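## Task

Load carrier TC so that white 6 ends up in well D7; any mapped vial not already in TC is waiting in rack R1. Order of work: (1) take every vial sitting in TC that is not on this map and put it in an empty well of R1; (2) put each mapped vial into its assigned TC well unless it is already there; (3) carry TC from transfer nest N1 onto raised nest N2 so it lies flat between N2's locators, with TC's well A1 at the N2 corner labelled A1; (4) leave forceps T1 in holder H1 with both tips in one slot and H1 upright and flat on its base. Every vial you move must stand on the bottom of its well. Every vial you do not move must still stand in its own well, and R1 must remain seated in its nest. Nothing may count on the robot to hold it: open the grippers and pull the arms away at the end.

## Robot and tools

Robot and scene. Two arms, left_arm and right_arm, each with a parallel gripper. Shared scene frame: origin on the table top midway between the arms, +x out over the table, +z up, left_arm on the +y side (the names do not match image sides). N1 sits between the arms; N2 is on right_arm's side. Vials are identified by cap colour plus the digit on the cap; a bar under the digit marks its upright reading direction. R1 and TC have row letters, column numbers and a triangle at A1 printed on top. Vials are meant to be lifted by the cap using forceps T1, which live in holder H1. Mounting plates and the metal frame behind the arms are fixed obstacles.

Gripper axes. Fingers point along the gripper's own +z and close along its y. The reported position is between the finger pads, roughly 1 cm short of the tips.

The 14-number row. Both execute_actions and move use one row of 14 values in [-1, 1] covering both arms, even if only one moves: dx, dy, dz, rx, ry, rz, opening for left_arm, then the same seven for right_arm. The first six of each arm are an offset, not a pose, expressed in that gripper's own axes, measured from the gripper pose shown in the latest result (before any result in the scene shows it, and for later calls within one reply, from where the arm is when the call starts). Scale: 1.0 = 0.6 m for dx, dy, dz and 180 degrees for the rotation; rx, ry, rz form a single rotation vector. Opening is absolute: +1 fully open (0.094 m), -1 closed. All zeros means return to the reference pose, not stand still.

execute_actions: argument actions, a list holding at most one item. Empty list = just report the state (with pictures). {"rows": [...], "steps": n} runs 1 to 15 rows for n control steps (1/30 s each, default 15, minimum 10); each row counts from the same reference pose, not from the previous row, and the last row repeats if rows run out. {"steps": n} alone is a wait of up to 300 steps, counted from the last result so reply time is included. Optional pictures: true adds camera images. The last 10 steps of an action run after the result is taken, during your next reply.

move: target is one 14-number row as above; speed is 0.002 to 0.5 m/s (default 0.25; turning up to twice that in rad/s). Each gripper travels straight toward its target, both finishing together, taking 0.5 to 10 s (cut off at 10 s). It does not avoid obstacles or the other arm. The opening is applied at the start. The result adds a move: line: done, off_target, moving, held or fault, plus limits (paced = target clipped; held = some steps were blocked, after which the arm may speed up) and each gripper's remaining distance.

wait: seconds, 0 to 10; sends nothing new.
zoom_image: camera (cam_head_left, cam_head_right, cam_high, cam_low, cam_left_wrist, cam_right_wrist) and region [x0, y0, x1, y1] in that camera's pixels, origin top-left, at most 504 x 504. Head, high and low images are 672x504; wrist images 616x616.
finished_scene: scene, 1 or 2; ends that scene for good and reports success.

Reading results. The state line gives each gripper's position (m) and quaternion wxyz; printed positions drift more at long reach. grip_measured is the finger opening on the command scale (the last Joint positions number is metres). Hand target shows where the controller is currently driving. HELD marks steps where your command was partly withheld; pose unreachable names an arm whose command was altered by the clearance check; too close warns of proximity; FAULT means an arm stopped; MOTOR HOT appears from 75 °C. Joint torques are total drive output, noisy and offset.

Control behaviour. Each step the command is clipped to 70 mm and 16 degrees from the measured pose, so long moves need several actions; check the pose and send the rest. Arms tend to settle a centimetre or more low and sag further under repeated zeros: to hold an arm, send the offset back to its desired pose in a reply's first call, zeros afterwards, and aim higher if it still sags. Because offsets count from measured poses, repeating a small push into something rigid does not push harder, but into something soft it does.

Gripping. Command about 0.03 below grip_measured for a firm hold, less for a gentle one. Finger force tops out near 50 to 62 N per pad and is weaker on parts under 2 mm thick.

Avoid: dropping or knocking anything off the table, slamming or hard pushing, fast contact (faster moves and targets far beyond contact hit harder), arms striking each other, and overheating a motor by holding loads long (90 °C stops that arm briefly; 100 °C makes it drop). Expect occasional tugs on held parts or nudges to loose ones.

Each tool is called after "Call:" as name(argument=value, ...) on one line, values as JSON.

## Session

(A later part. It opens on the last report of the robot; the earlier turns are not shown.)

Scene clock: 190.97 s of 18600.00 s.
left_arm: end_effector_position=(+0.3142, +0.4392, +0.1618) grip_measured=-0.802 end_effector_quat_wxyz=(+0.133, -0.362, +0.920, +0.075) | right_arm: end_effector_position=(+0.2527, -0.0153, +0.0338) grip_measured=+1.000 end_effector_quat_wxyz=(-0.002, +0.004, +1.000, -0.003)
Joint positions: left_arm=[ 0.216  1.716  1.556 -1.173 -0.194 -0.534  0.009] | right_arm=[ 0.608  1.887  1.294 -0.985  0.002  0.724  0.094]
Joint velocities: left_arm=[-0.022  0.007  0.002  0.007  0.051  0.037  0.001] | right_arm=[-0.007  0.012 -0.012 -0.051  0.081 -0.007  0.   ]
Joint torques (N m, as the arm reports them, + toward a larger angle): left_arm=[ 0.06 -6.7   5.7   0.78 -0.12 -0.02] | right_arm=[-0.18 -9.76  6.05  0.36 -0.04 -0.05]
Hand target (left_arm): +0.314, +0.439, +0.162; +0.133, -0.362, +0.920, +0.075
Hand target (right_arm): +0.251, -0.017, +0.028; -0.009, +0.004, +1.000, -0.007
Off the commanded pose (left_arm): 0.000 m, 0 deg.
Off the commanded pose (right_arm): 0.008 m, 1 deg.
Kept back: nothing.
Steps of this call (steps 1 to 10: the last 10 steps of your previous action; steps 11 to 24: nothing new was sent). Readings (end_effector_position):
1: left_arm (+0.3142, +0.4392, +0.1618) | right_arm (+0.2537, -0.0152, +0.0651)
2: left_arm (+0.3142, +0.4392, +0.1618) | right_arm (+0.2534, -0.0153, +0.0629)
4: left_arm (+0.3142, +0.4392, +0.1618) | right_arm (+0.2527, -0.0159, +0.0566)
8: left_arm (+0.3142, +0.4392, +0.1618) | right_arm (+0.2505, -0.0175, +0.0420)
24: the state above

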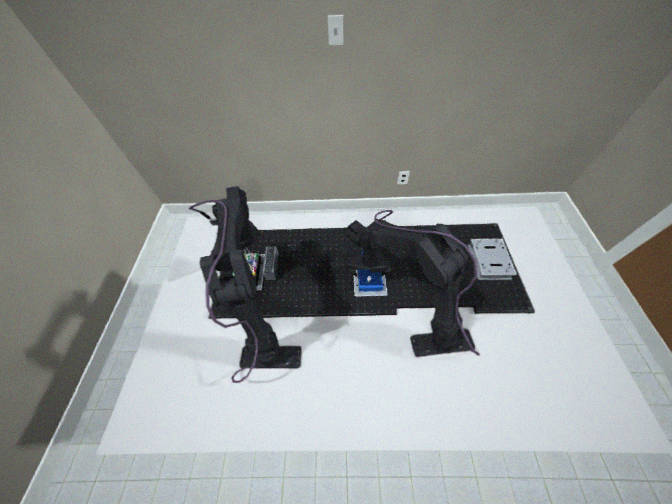

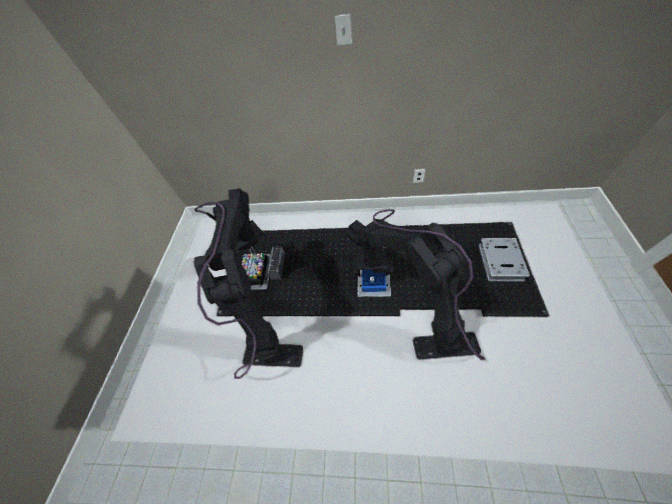

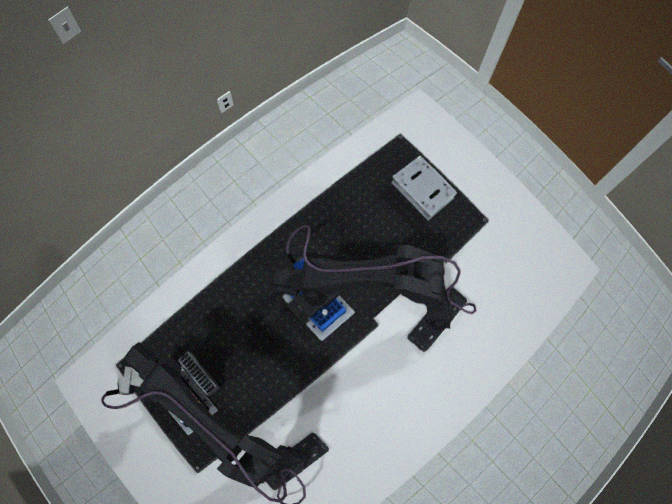

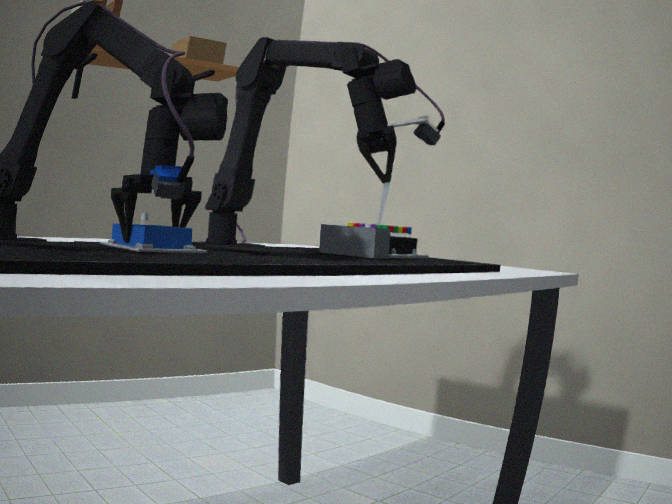

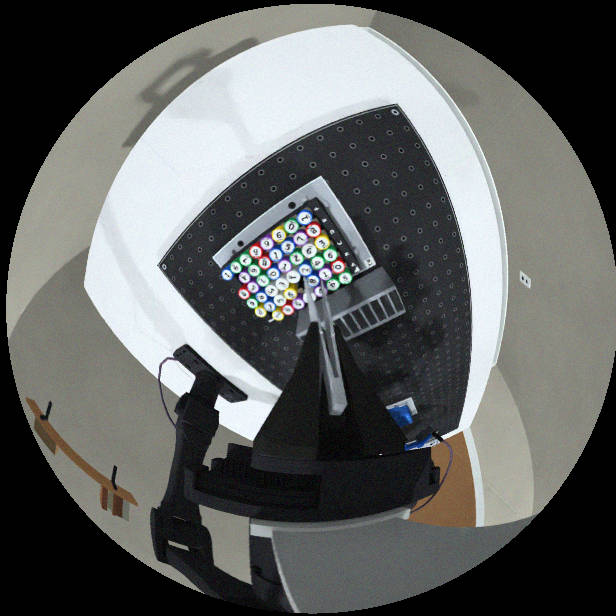

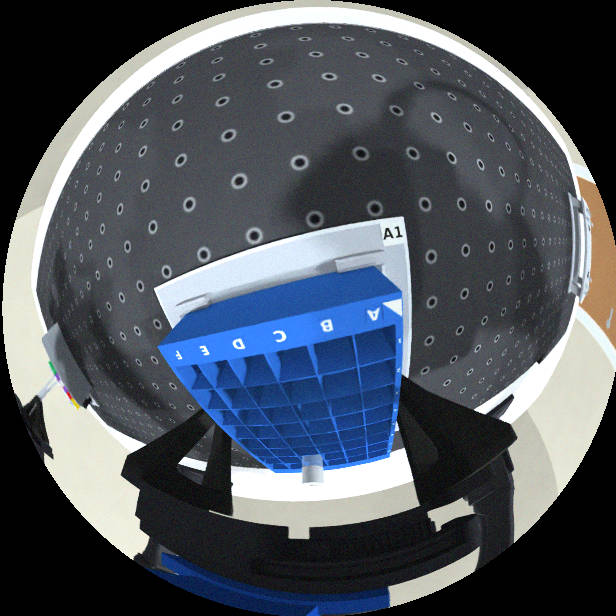

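Call:
execute_actions(actions=[{"rows": [[0.0036,0.0053,-0.0142,0.0013,-0.0021,-0.0005,-0.80,0,0,0,0,0,0,0.96],[0.0032,0.0057,-0.0170,0.0021,-0.0035,-0.0008,-0.80,0,0,0,0,0,0,0.93],[0.0027,0.0061,-0.0199,0.0028,-0.0048,-0.0011,-0.80,0,0,0,0,0,0,0.905],[0.0023,0.0065,-0.0227,0.0036,-0.0062,-0.0015,-0.80,0,0,0,0,0,0,0.885],[0.0019,0.0070,-0.0256,0.0044,-0.0075,-0.0018,-0.80,0,0,0,0,0,0,0.87],[0.0016,0.0074,-0.0284,0.0052,-0.0089,-0.0021,-0.80,0,0,0,0,0,0,0.86],[0.0012,0.0078,-0.0313,0.0060,-0.0102,-0.0024,-0.80,0,0,0,0,0,0,0.85],[0.0008,0.0082,-0.0341,0.0068,-0.0115,-0.0027,-0.80,0,0,0,0,0,0,0.84],[0.0005,0.0087,-0.0370,0.0076,-0.0129,-0.0030,-0.80,0,0,0,0,0,0,0.83],[0.0002,0.0091,-0.0398,0.0084,-0.0142,-0.0033,-0.80,0,0,0,0,0,0,0.82],[-0.0001,0.0096,-0.0427,0.0092,-0.0156,-0.0036,-0.80,0,0,0,0,0,0,0.81],[-0.0004,0.0101,-0.0455,0.0100,-0.0169,-0.0039,-0.80,0,0,0,0,0,0,0.80],[-0.0007,0.0105,-0.0484,0.0108,-0.0183,-0.0042,-0.80,0,0,0,0,0,0,0.79],[-0.0007,0.0105,-0.0484,0.0108,-0.0183,-0.0042,-0.80,0,0,0,0,0,0,0.78]], "steps": 15}])

Call:
execute_actions(actions=[{"steps": 20}])

Scene clock: 192.67 s of 18600.00 s.
left_arm: end_effector_position=(+0.3137, +0.4391, +0.1642) grip_measured=-0.802 end_effector_quat_wxyz=(+0.136, -0.362, +0.919, +0.074) | right_arm: end_effector_position=(+0.2527, -0.0165, +0.0338) grip_measured=+0.880 end_effector_quat_wxyz=(-0.002, +0.004, +1.000, -0.006)
Joint positions: left_arm=[ 0.216  1.708  1.556 -1.174 -0.194 -0.534  0.009] | right_arm=[ 0.608  1.887  1.294 -0.988  0.007  0.724  0.088]
Joint velocities: left_arm=[ 0.007 -0.134 -0.012  0.066 -0.022  0.037  0.   ] | right_arm=[-0.007  0.012  0.012 -0.081  0.051  0.007 -0.014]
Joint torques (N m, as the arm reports them, + toward a larger angle): left_arm=[ 0.09 -8.99  5.33  0.65 -0.1  -0.01] | right_arm=[  0.08 -10.71   6.9    0.32  -0.09  -0.03]
Steps of this call (steps 1 to 46: nothing new was sent; steps 47 to 51: the first 5 steps of this action). Readings (end_effector_position):
47: left_arm (+0.3142, +0.4392, +0.1618) | right_arm (+0.2529, -0.0152, +0.0338)
48: left_arm (+0.3142, +0.4392, +0.1618) | right_arm (+0.2529, -0.0152, +0.0338)
50: left_arm (+0.3140, +0.4391, +0.1628) | right_arm (+0.2527, -0.0161, +0.0338)
51: the state above

Scene clock: 193.33 s of 18600.00 s.
left_arm: end_effector_position=(+0.3103, +0.4384, +0.1855) grip_measured=-0.802 end_effector_quat_wxyz=(+0.165, -0.364, +0.914, +0.069) | right_arm: end_effector_position=(+0.2527, -0.0177, +0.0338) grip_measured=+0.803 end_effector_quat_wxyz=(-0.002, +0.003, +1.000, -0.009)
Joint positions: left_arm=[ 0.216  1.647  1.556 -1.174 -0.194 -0.534  0.009] | right_arm=[ 0.608  1.887  1.294 -0.992  0.012  0.724  0.085]
Joint velocities: left_arm=[-0.017 -0.002  0.022  0.066  0.037 -0.007  0.   ] | right_arm=[ 0.007  0.012  0.007 -0.051 -0.022  0.022 -0.002]
Joint torques (N m, as the arm reports them, + toward a larger angle): left_arm=[ 0.09 -7.57  5.33  0.78 -0.12 -0.02] | right_arm=[  0.06 -10.74   6.94   0.34  -0.07  -0.02]
Hand target (left_arm): +0.305, +0.437, +0.190; +0.165, -0.364, +0.914, +0.069
Hand target (right_arm): +0.253, -0.015, +0.034; -0.002, +0.004, +1.000, -0.003
Off the commanded pose (left_arm): 0.007 m, 0 deg.
Off the commanded pose (right_arm): 0.002 m, 1 deg.
Kept back: nothing.
Steps of this call (steps 1 to 10: the last 10 steps of your previous action; steps 11 to 20: nothing new was sent). Readings (end_effector_position):
1: left_arm (+0.3135, +0.4390, +0.1661) | right_arm (+0.2527, -0.0168, +0.0338)
2: left_arm (+0.3132, +0.4390, +0.1682) | right_arm (+0.2527, -0.0170, +0.0338)
4: left_arm (+0.3125, +0.4388, +0.1729) | right_arm (+0.2527, -0.0175, +0.0338)
8: left_arm (+0.3111, +0.4386, +0.1815) | right_arm (+0.2527, -0.0177, +0.0338)
20: the state above

Call:
execute_actions(actions=[])

Scene clock: 194.80 s of 18600.00 s.
left_arm: end_effector_position=(+0.3103, +0.4384, +0.1855) grip_measured=-0.802 end_effector_quat_wxyz=(+0.165, -0.364, +0.914, +0.069) | right_arm: end_effector_position=(+0.2527, -0.0177, +0.0338) grip_measured=+0.803 end_effector_quat_wxyz=(-0.002, +0.003, +1.000, -0.009)
Joint positions: left_arm=[ 0.216  1.647  1.556 -1.174 -0.194 -0.534  0.009] | right_arm=[ 0.608  1.887  1.294 -0.992  0.012  0.724  0.085]
Joint velocities: left_arm=[-0.002 -0.002  0.002 -0.037 -0.007 -0.022 -0.002] | right_arm=[-0.002 -0.012 -0.017 -0.007 -0.022  0.022  0.001]
Joint torques (N m, as the arm reports them, + toward a larger angle): left_arm=[ 0.   -7.58  5.33  0.76 -0.11 -0.01] | right_arm=[  0.06 -10.67   6.9    0.31  -0.06  -0.03]
Hand target (left_arm): +0.305, +0.437, +0.190; +0.165, -0.364, +0.914, +0.069
Hand target (right_arm): +0.253, -0.015, +0.034; -0.002, +0.004, +1.000, -0.003
Off the commanded pose (left_arm): 0.007 m, 0 deg.
Off the commanded pose (right_arm): 0.002 m, 1 deg.
Kept back: nothing.
Steps of this call (steps 1 to 44: nothing new was sent). Readings (end_effector_position):
1: left_arm (+0.3103, +0.4384, +0.1855) | right_arm (+0.2527, -0.0177, +0.0338)
2: left_arm (+0.3103, +0.4384, +0.1855) | right_arm (+0.2527, -0.0177, +0.0338)
4: left_arm (+0.3103, +0.4384, +0.1855) | right_arm (+0.2527, -0.0177, +0.0338)
8: left_arm (+0.3103, +0.4384, +0.1855) | right_arm (+0.2527, -0.0177, +0.0338)
44: the state above

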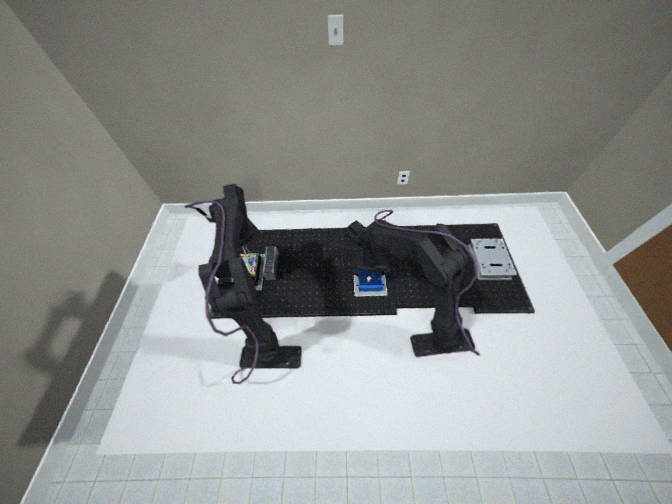

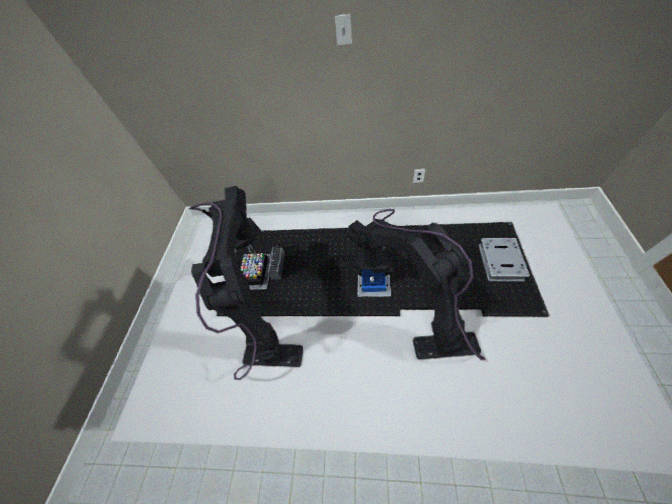

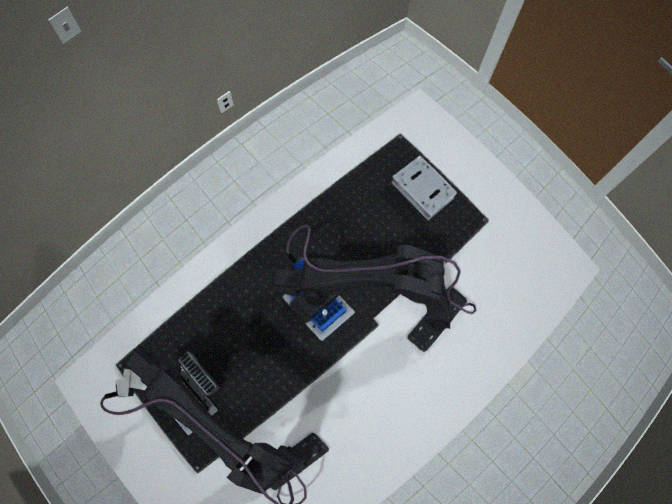

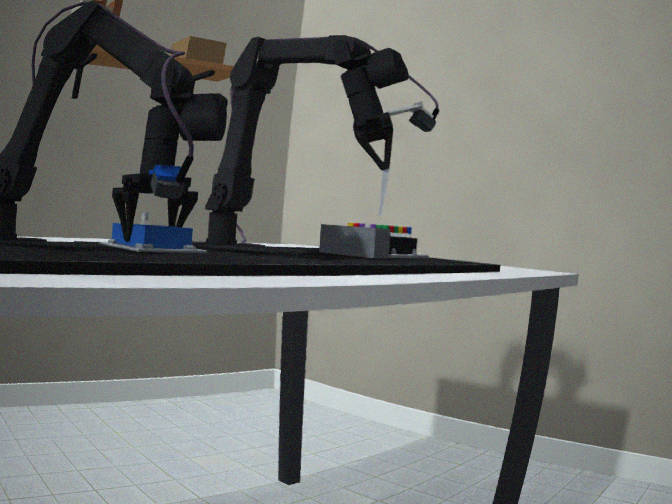

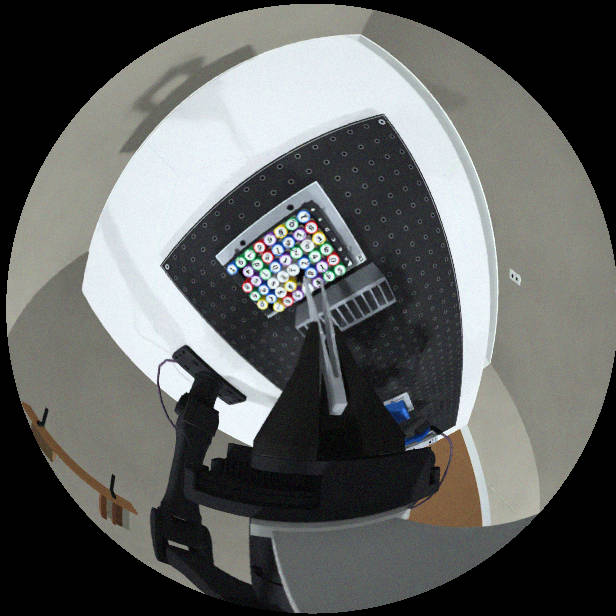

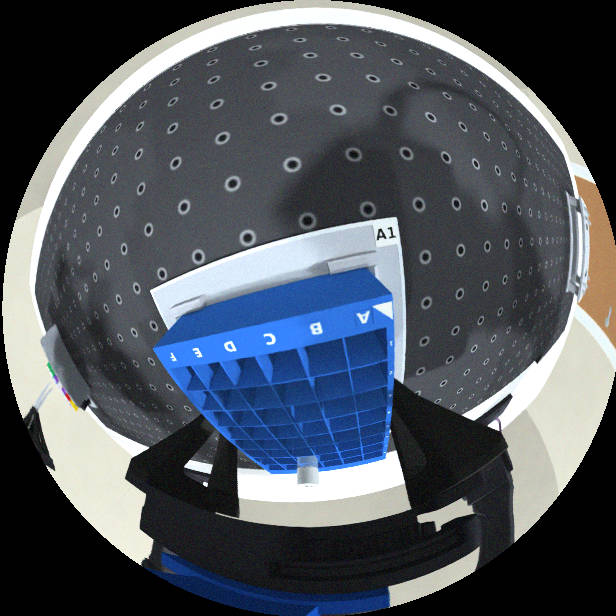

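Call:
move(target=[0.0102,-0.1384,-0.0252,0.0931,-0.0130,0.2221,-0.80, 0,0,-0.17,0,0,0,0.77], speed=0.17)

Scene clock: 199.10 s of 18600.00 s.
left_arm: end_effector_position=(+0.3485, +0.3746, +0.1879) grip_measured=-0.802 end_effector_quat_wxyz=(+0.180, -0.012, +0.984, +0.001) | right_arm: end_effector_position=(+0.2511, -0.0192, +0.1205) grip_measured=+0.803 end_effector_quat_wxyz=(-0.015, +0.003, +1.000, -0.021)
Joint positions: left_arm=[ 0.141  1.697  1.615 -1.128  0.037  0.088  0.009] | right_arm=[ 0.608  1.852  1.598 -1.366  0.012  0.724  0.085]
Joint velocities: left_arm=[-0.022 -0.022 -0.012 -0.037  0.007 -0.022  0.   ] | right_arm=[-0.002 -0.002 -0.002  0.037 -0.022  0.007  0.   ]
Joint torques (N m, as the arm reports them, + toward a larger angle): left_arm=[-0.54 -6.23  8.19  1.19  0.18  0.09] | right_arm=[  0.2  -12.88   9.01   0.05  -0.01  -0.02]
Hand target (left_arm): +0.360, +0.371, +0.198; +0.203, -0.002, +0.979, -0.003
Hand target (right_arm): +0.252, -0.018, +0.135; -0.001, +0.003, +1.000, -0.009
Off the commanded pose (left_arm): 0.015 m, 3 deg.
Off the commanded pose (right_arm): 0.016 m, 2 deg.
Kept back: nothing.
move: off_target (left_arm, right_arm)

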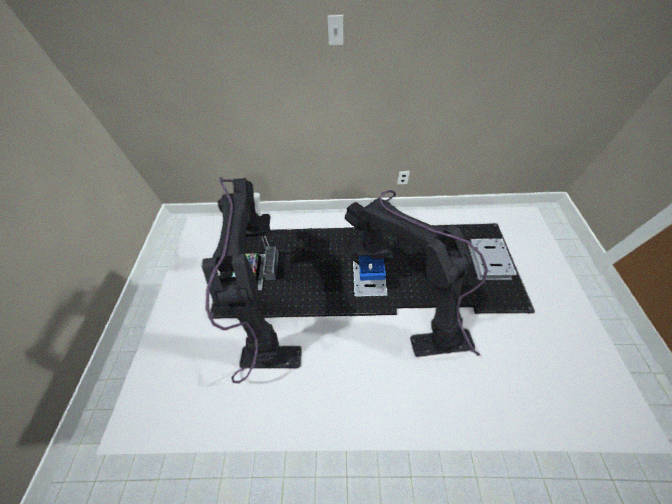

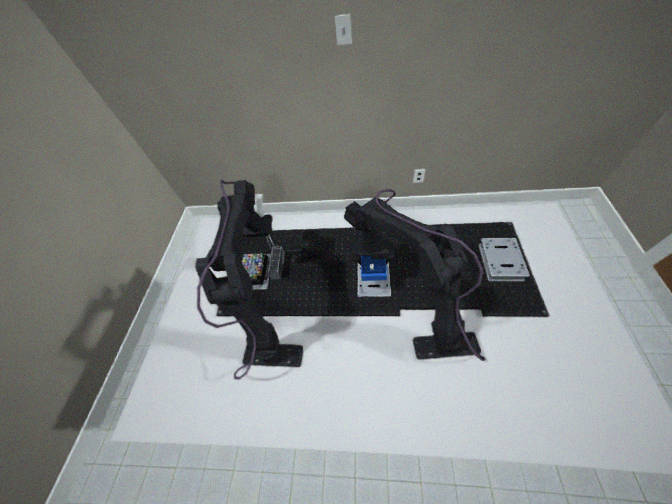

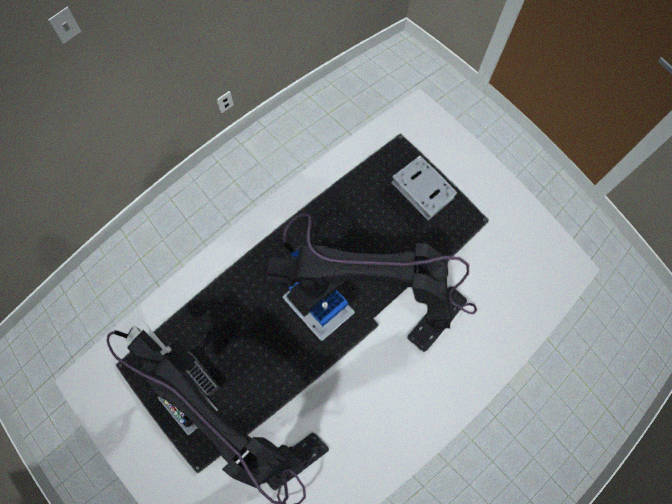

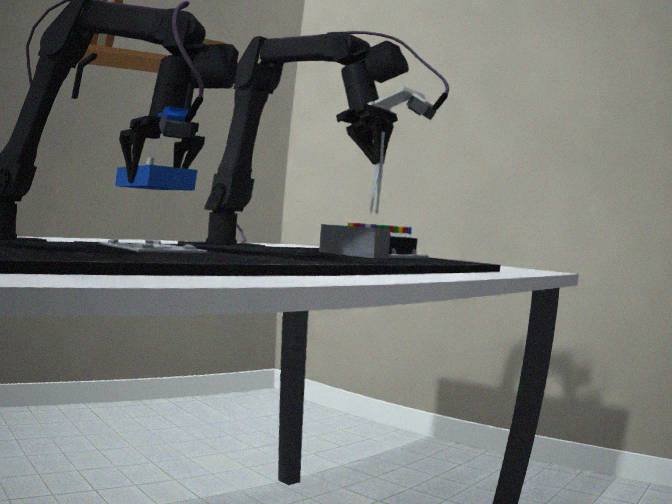

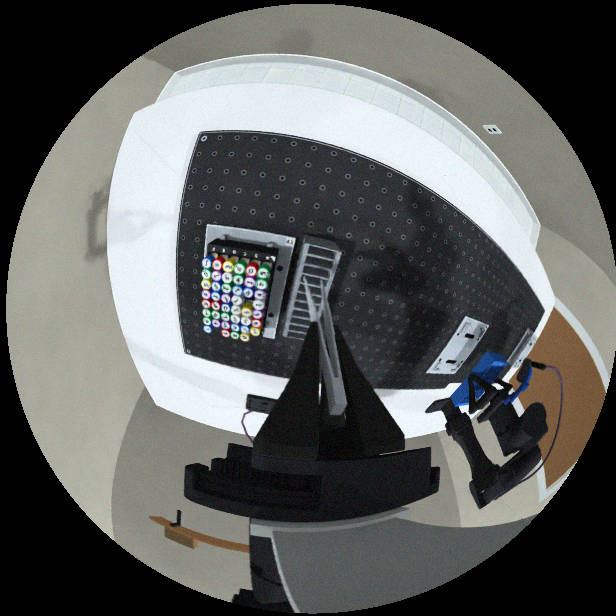

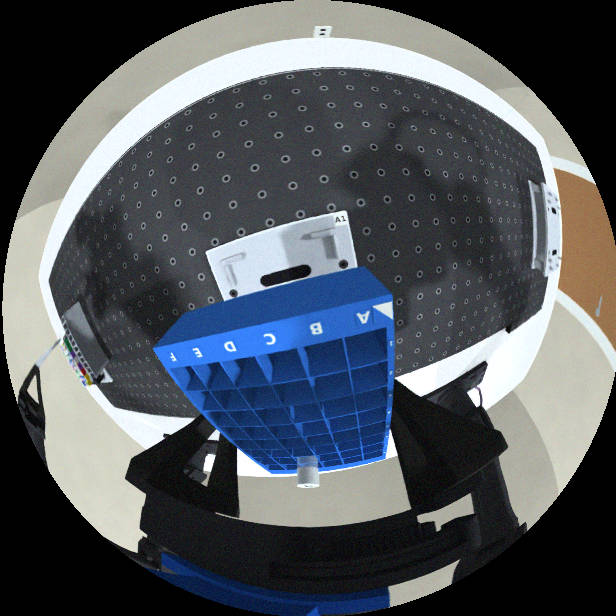

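Call:
zoom_image(camera="cam_right_wrist", region=[490, 160, 610, 290])

Call:
zoom_image(camera="cam_left_wrist", region=[270, 225, 360, 315])

Call:
zoom_image(camera="cam_head_right", region=[460, 220, 560, 295])

Region (490, 160, 610, 290) of cam_right_wrist's 616x616 image, scaled by 3.877, with more detail than that image has; it fills the left 465 columns of this view, and the rest is white.

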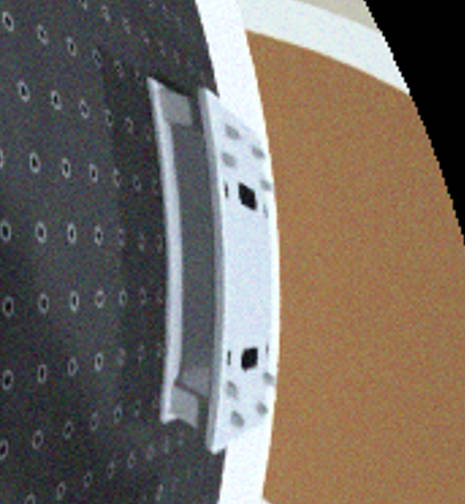

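Region (270, 225, 360, 315) of cam_left_wrist's 616x616 image, scaled by 5.600, with more detail than that image has.

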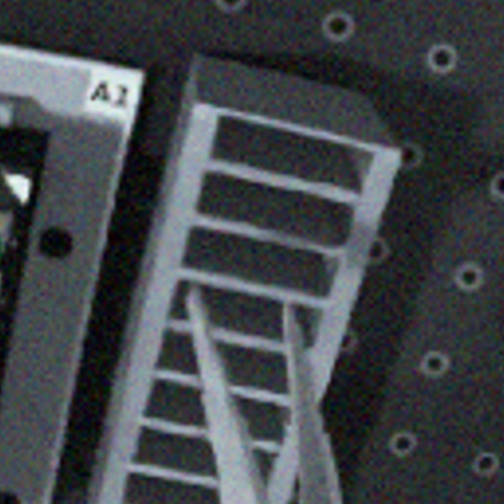

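Region (460, 220, 560, 295) of cam_head_right's 672x504 image, scaled by 5.040, with more detail than that image has; it fills the top 378 rows of this view, and the rest is white.

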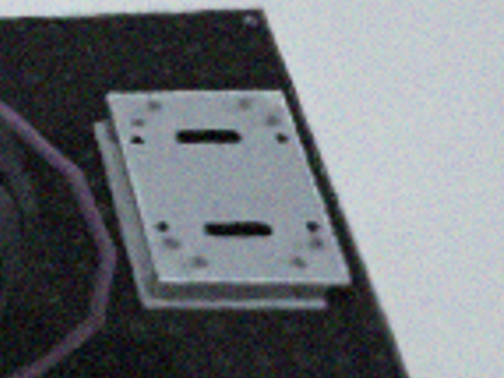

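Call:
move(target=[0.0011,-0.0107,0.0308,0.0020,-0.0038,0.0053,-0.80, -0.0855,-0.753,-0.0118,-0.0076,-0.0083,0,0.77], speed=0.25)

Scene clock: 205.50 s of 18600.00 s.
left_arm: end_effector_position=(+0.3508, +0.3707, +0.1727) grip_measured=-0.802 end_effector_quat_wxyz=(+0.180, -0.006, +0.984, -0.001) | right_arm: end_effector_position=(+0.2951, -0.4625, +0.1344) grip_measured=+0.803 end_effector_quat_wxyz=(-0.012, +0.008, +1.000, -0.002)
Joint positions: left_arm=[ 0.131  1.697  1.554 -1.067  0.038  0.09   0.009] | right_arm=[-0.754  1.981  1.828 -1.436  0.018 -0.629  0.085]
Joint velocities: left_arm=[-0.007 -0.017 -0.012 -0.037  0.007 -0.007  0.001] | right_arm=[ 0.012  0.022 -0.002 -0.037  0.037 -0.066 -0.003]
Joint torques (N m, as the arm reports them, + toward a larger angle): left_arm=[-0.71 -6.61  4.96  1.24  0.04 -0.06] | right_arm=[  0.32 -11.12   9.2    0.16  -0.1   -0.08]
Hand target (left_arm): +0.355, +0.368, +0.171; +0.186, -0.003, +0.982, -0.001
Hand target (right_arm): +0.299, -0.462, +0.138; -0.007, +0.003, +1.000, +0.001
Off the commanded pose (left_arm): 0.005 m, 1 deg.
Off the commanded pose (right_arm): 0.014 m, 2 deg.
Kept back: nothing.
After step 90, 0.90 s passed at rest.
move: off_target (right_arm)

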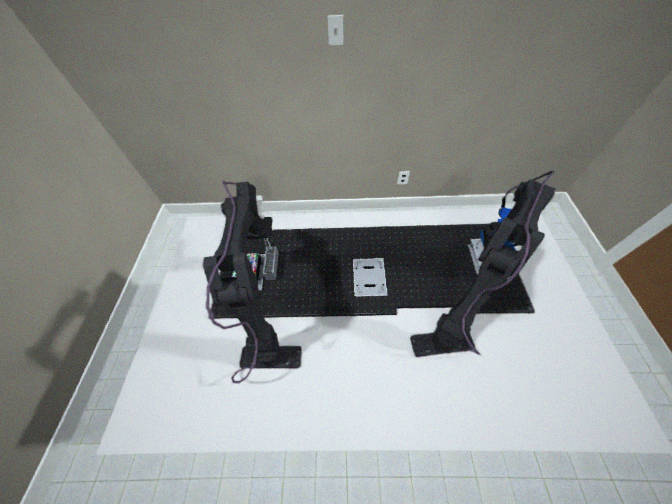

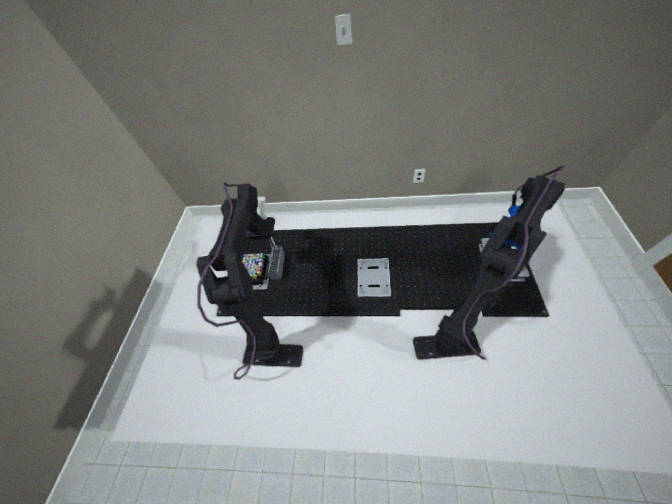

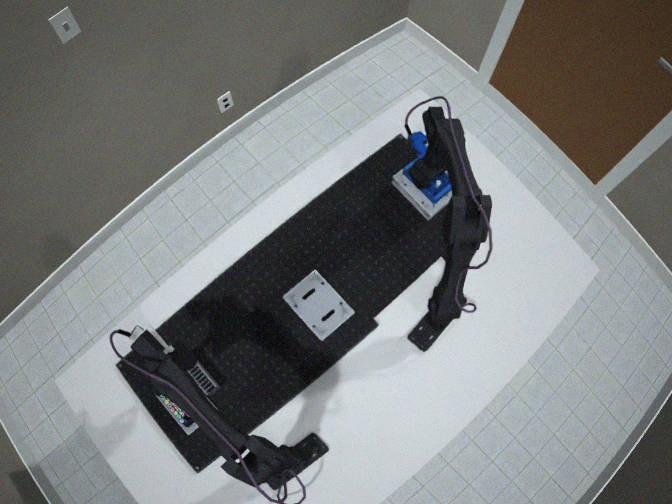

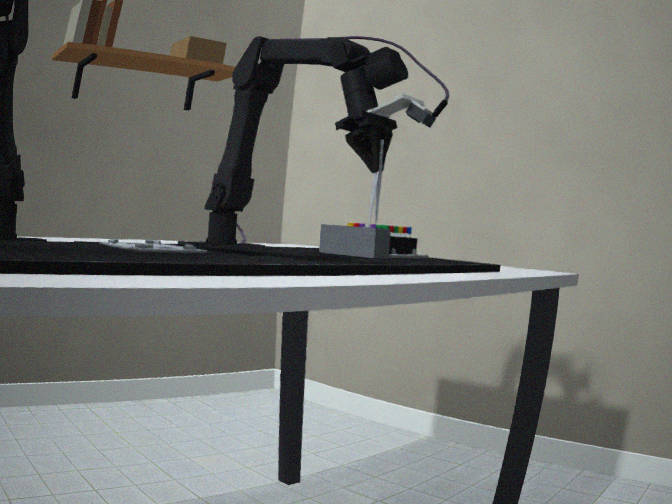

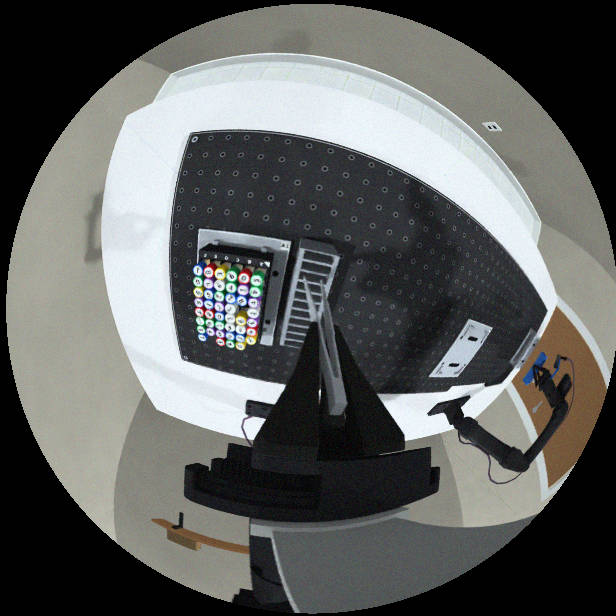

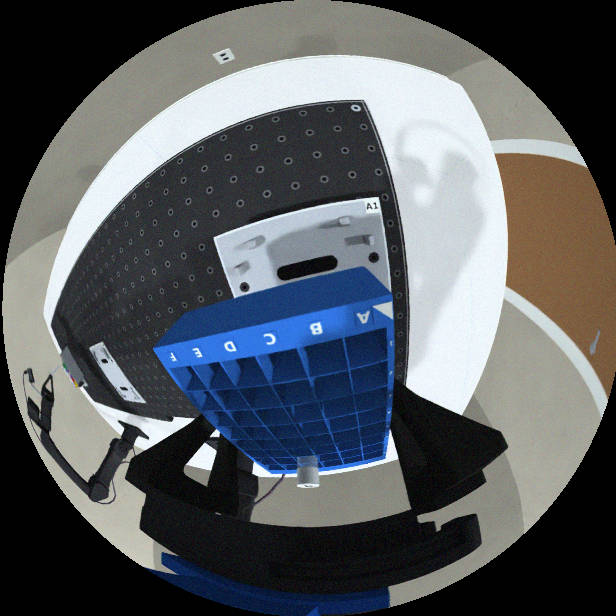

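Call:
zoom_image(camera="cam_left_wrist", region=[270, 225, 360, 315])

Call:
zoom_image(camera="cam_right_wrist", region=[200, 180, 410, 320])

Region (270, 225, 360, 315) of cam_left_wrist's 616x616 image, scaled by 5.600, with more detail than that image has.

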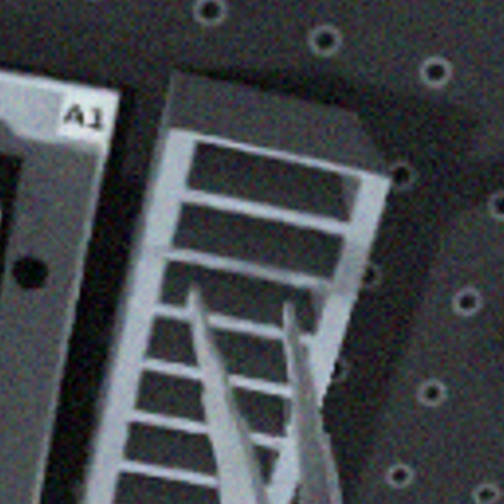

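Region (200, 180, 410, 320) of cam_right_wrist's 616x616 image, scaled by 2.400, with more detail than that image has.

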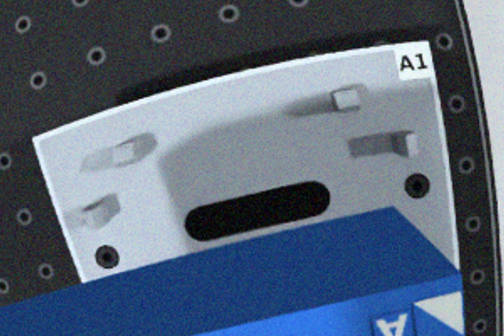

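Call:
move(target=[0.0155,0.0005,0.0518,0,-0.001,0,-0.80, -0.0033,-0.0353,0.0785,0.0008,-0.001,-0.004,0.77], speed=0.06)

Scene clock: 212.00 s of 18600.00 s.
left_arm: end_effector_position=(+0.3492, +0.3705, +0.1421) grip_measured=-0.802 end_effector_quat_wxyz=(+0.175, -0.006, +0.985, -0.001) | right_arm: end_effector_position=(+0.2993, -0.4808, +0.0933) grip_measured=+0.803 end_effector_quat_wxyz=(-0.007, +0.000, +1.000, -0.005)
Joint positions: left_arm=[ 0.131  1.697  1.437 -0.962  0.038  0.09   0.009] | right_arm=[-0.785  2.026  1.731 -1.28   0.018 -0.676  0.085]
Joint velocities: left_arm=[-0.017 -0.002 -0.027 -0.007 -0.007 -0.022  0.   ] | right_arm=[ 0.007  0.002 -0.012  0.037 -0.022  0.007 -0.001]
Joint torques (N m, as the arm reports them, + toward a larger angle): left_arm=[-0.04 -6.6   5.05  1.19  0.04 -0.02] | right_arm=[ -0.82 -11.76   6.5    0.35   0.    -0.08]
Hand target (left_arm): +0.353, +0.371, +0.140; +0.182, -0.006, +0.983, -0.001
Hand target (right_arm): +0.297, -0.484, +0.088; -0.011, +0.002, +1.000, -0.003
Off the commanded pose (left_arm): 0.004 m, 1 deg.
Off the commanded pose (right_arm): 0.008 m, 0 deg.
Kept back: nothing.
After step 90, 2.20 s passed at rest.
move: done

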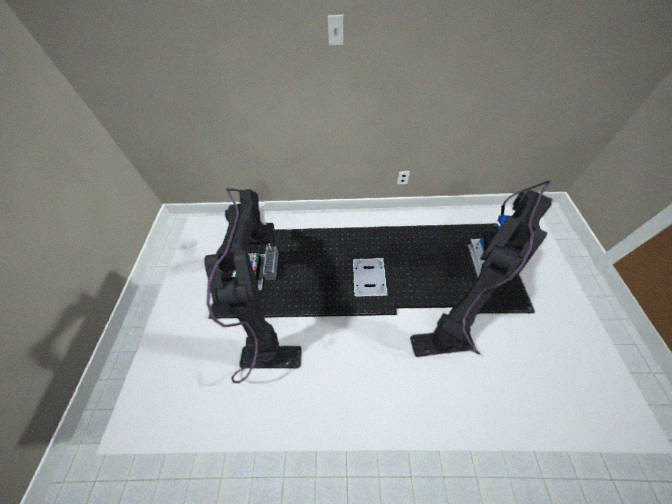

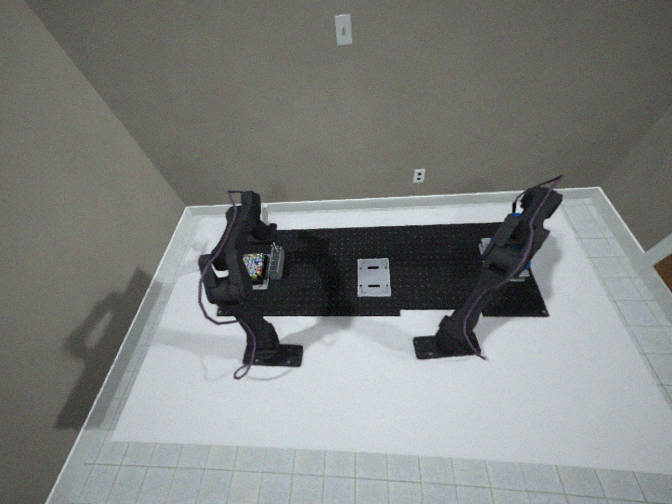

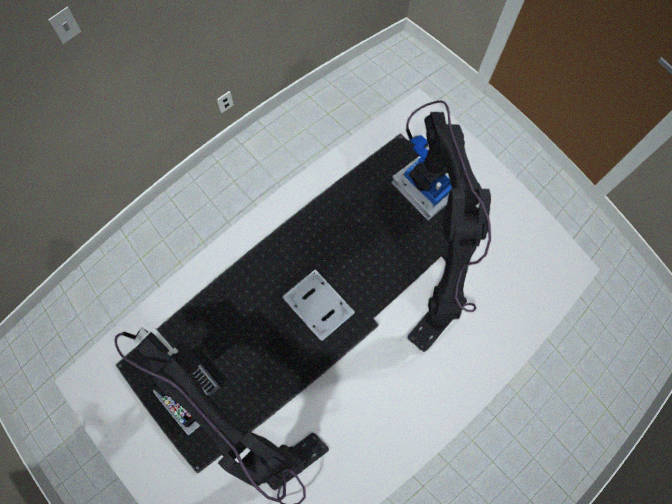

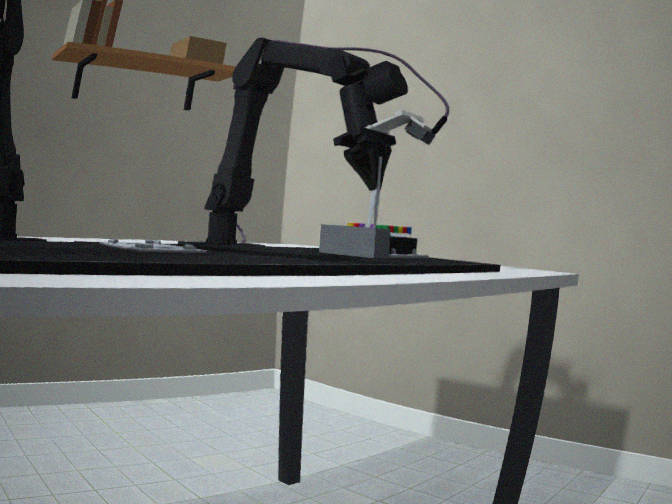

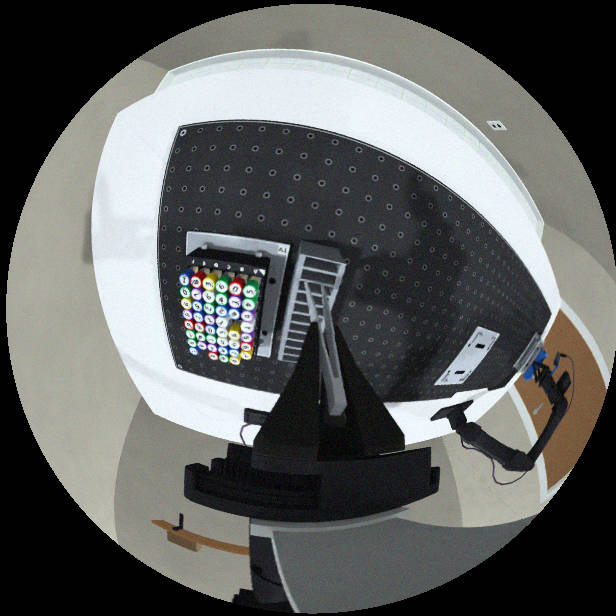

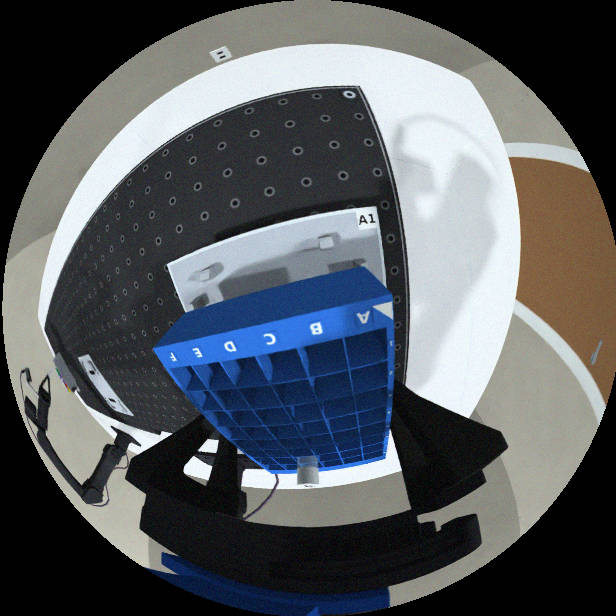

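Call:
zoom_image(camera="cam_left_wrist", region=[270, 235, 360, 325])

Call:
zoom_image(camera="cam_right_wrist", region=[150, 190, 402, 340])

Region (270, 235, 360, 325) of cam_left_wrist's 616x616 image, scaled by 5.600, with more detail than that image has.

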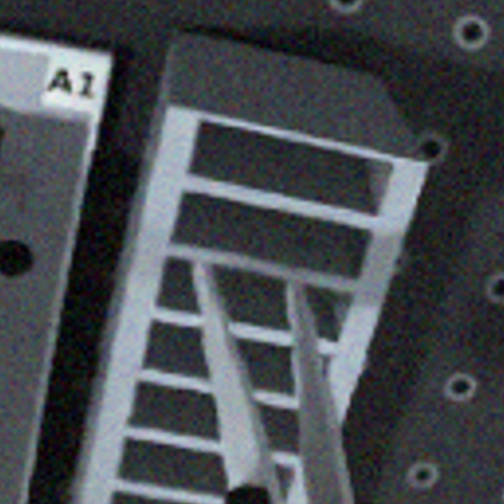

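Region (150, 190, 402, 340) of cam_right_wrist's 616x616 image, scaled by 2.000, with more detail than that image has; it fills the top 300 rows of this view, and the rest is white.

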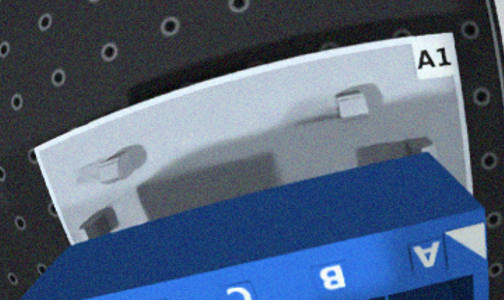

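Call:
zoom_image(camera="cam_right_wrist", region=[300, 200, 400, 300])

Call:
zoom_image(camera="cam_right_wrist", region=[150, 245, 250, 345])

Region (300, 200, 400, 300) of cam_right_wrist's 616x616 image, scaled by 5.040, with more detail than that image has.

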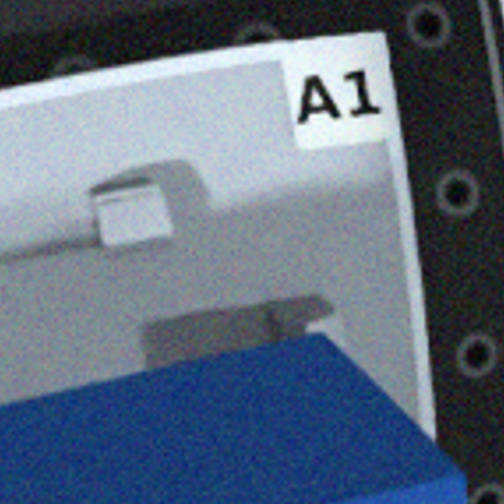

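Region (150, 245, 250, 345) of cam_right_wrist's 616x616 image, scaled by 5.040, with more detail than that image has.

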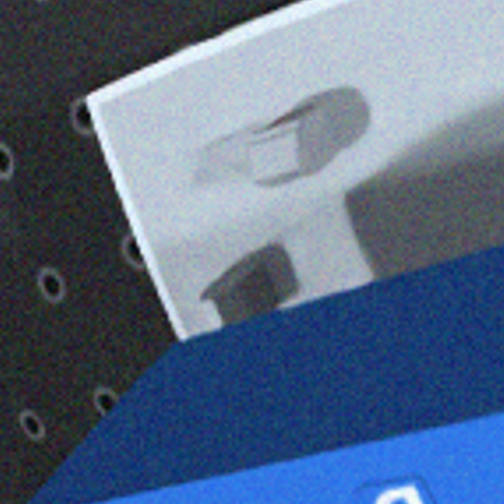

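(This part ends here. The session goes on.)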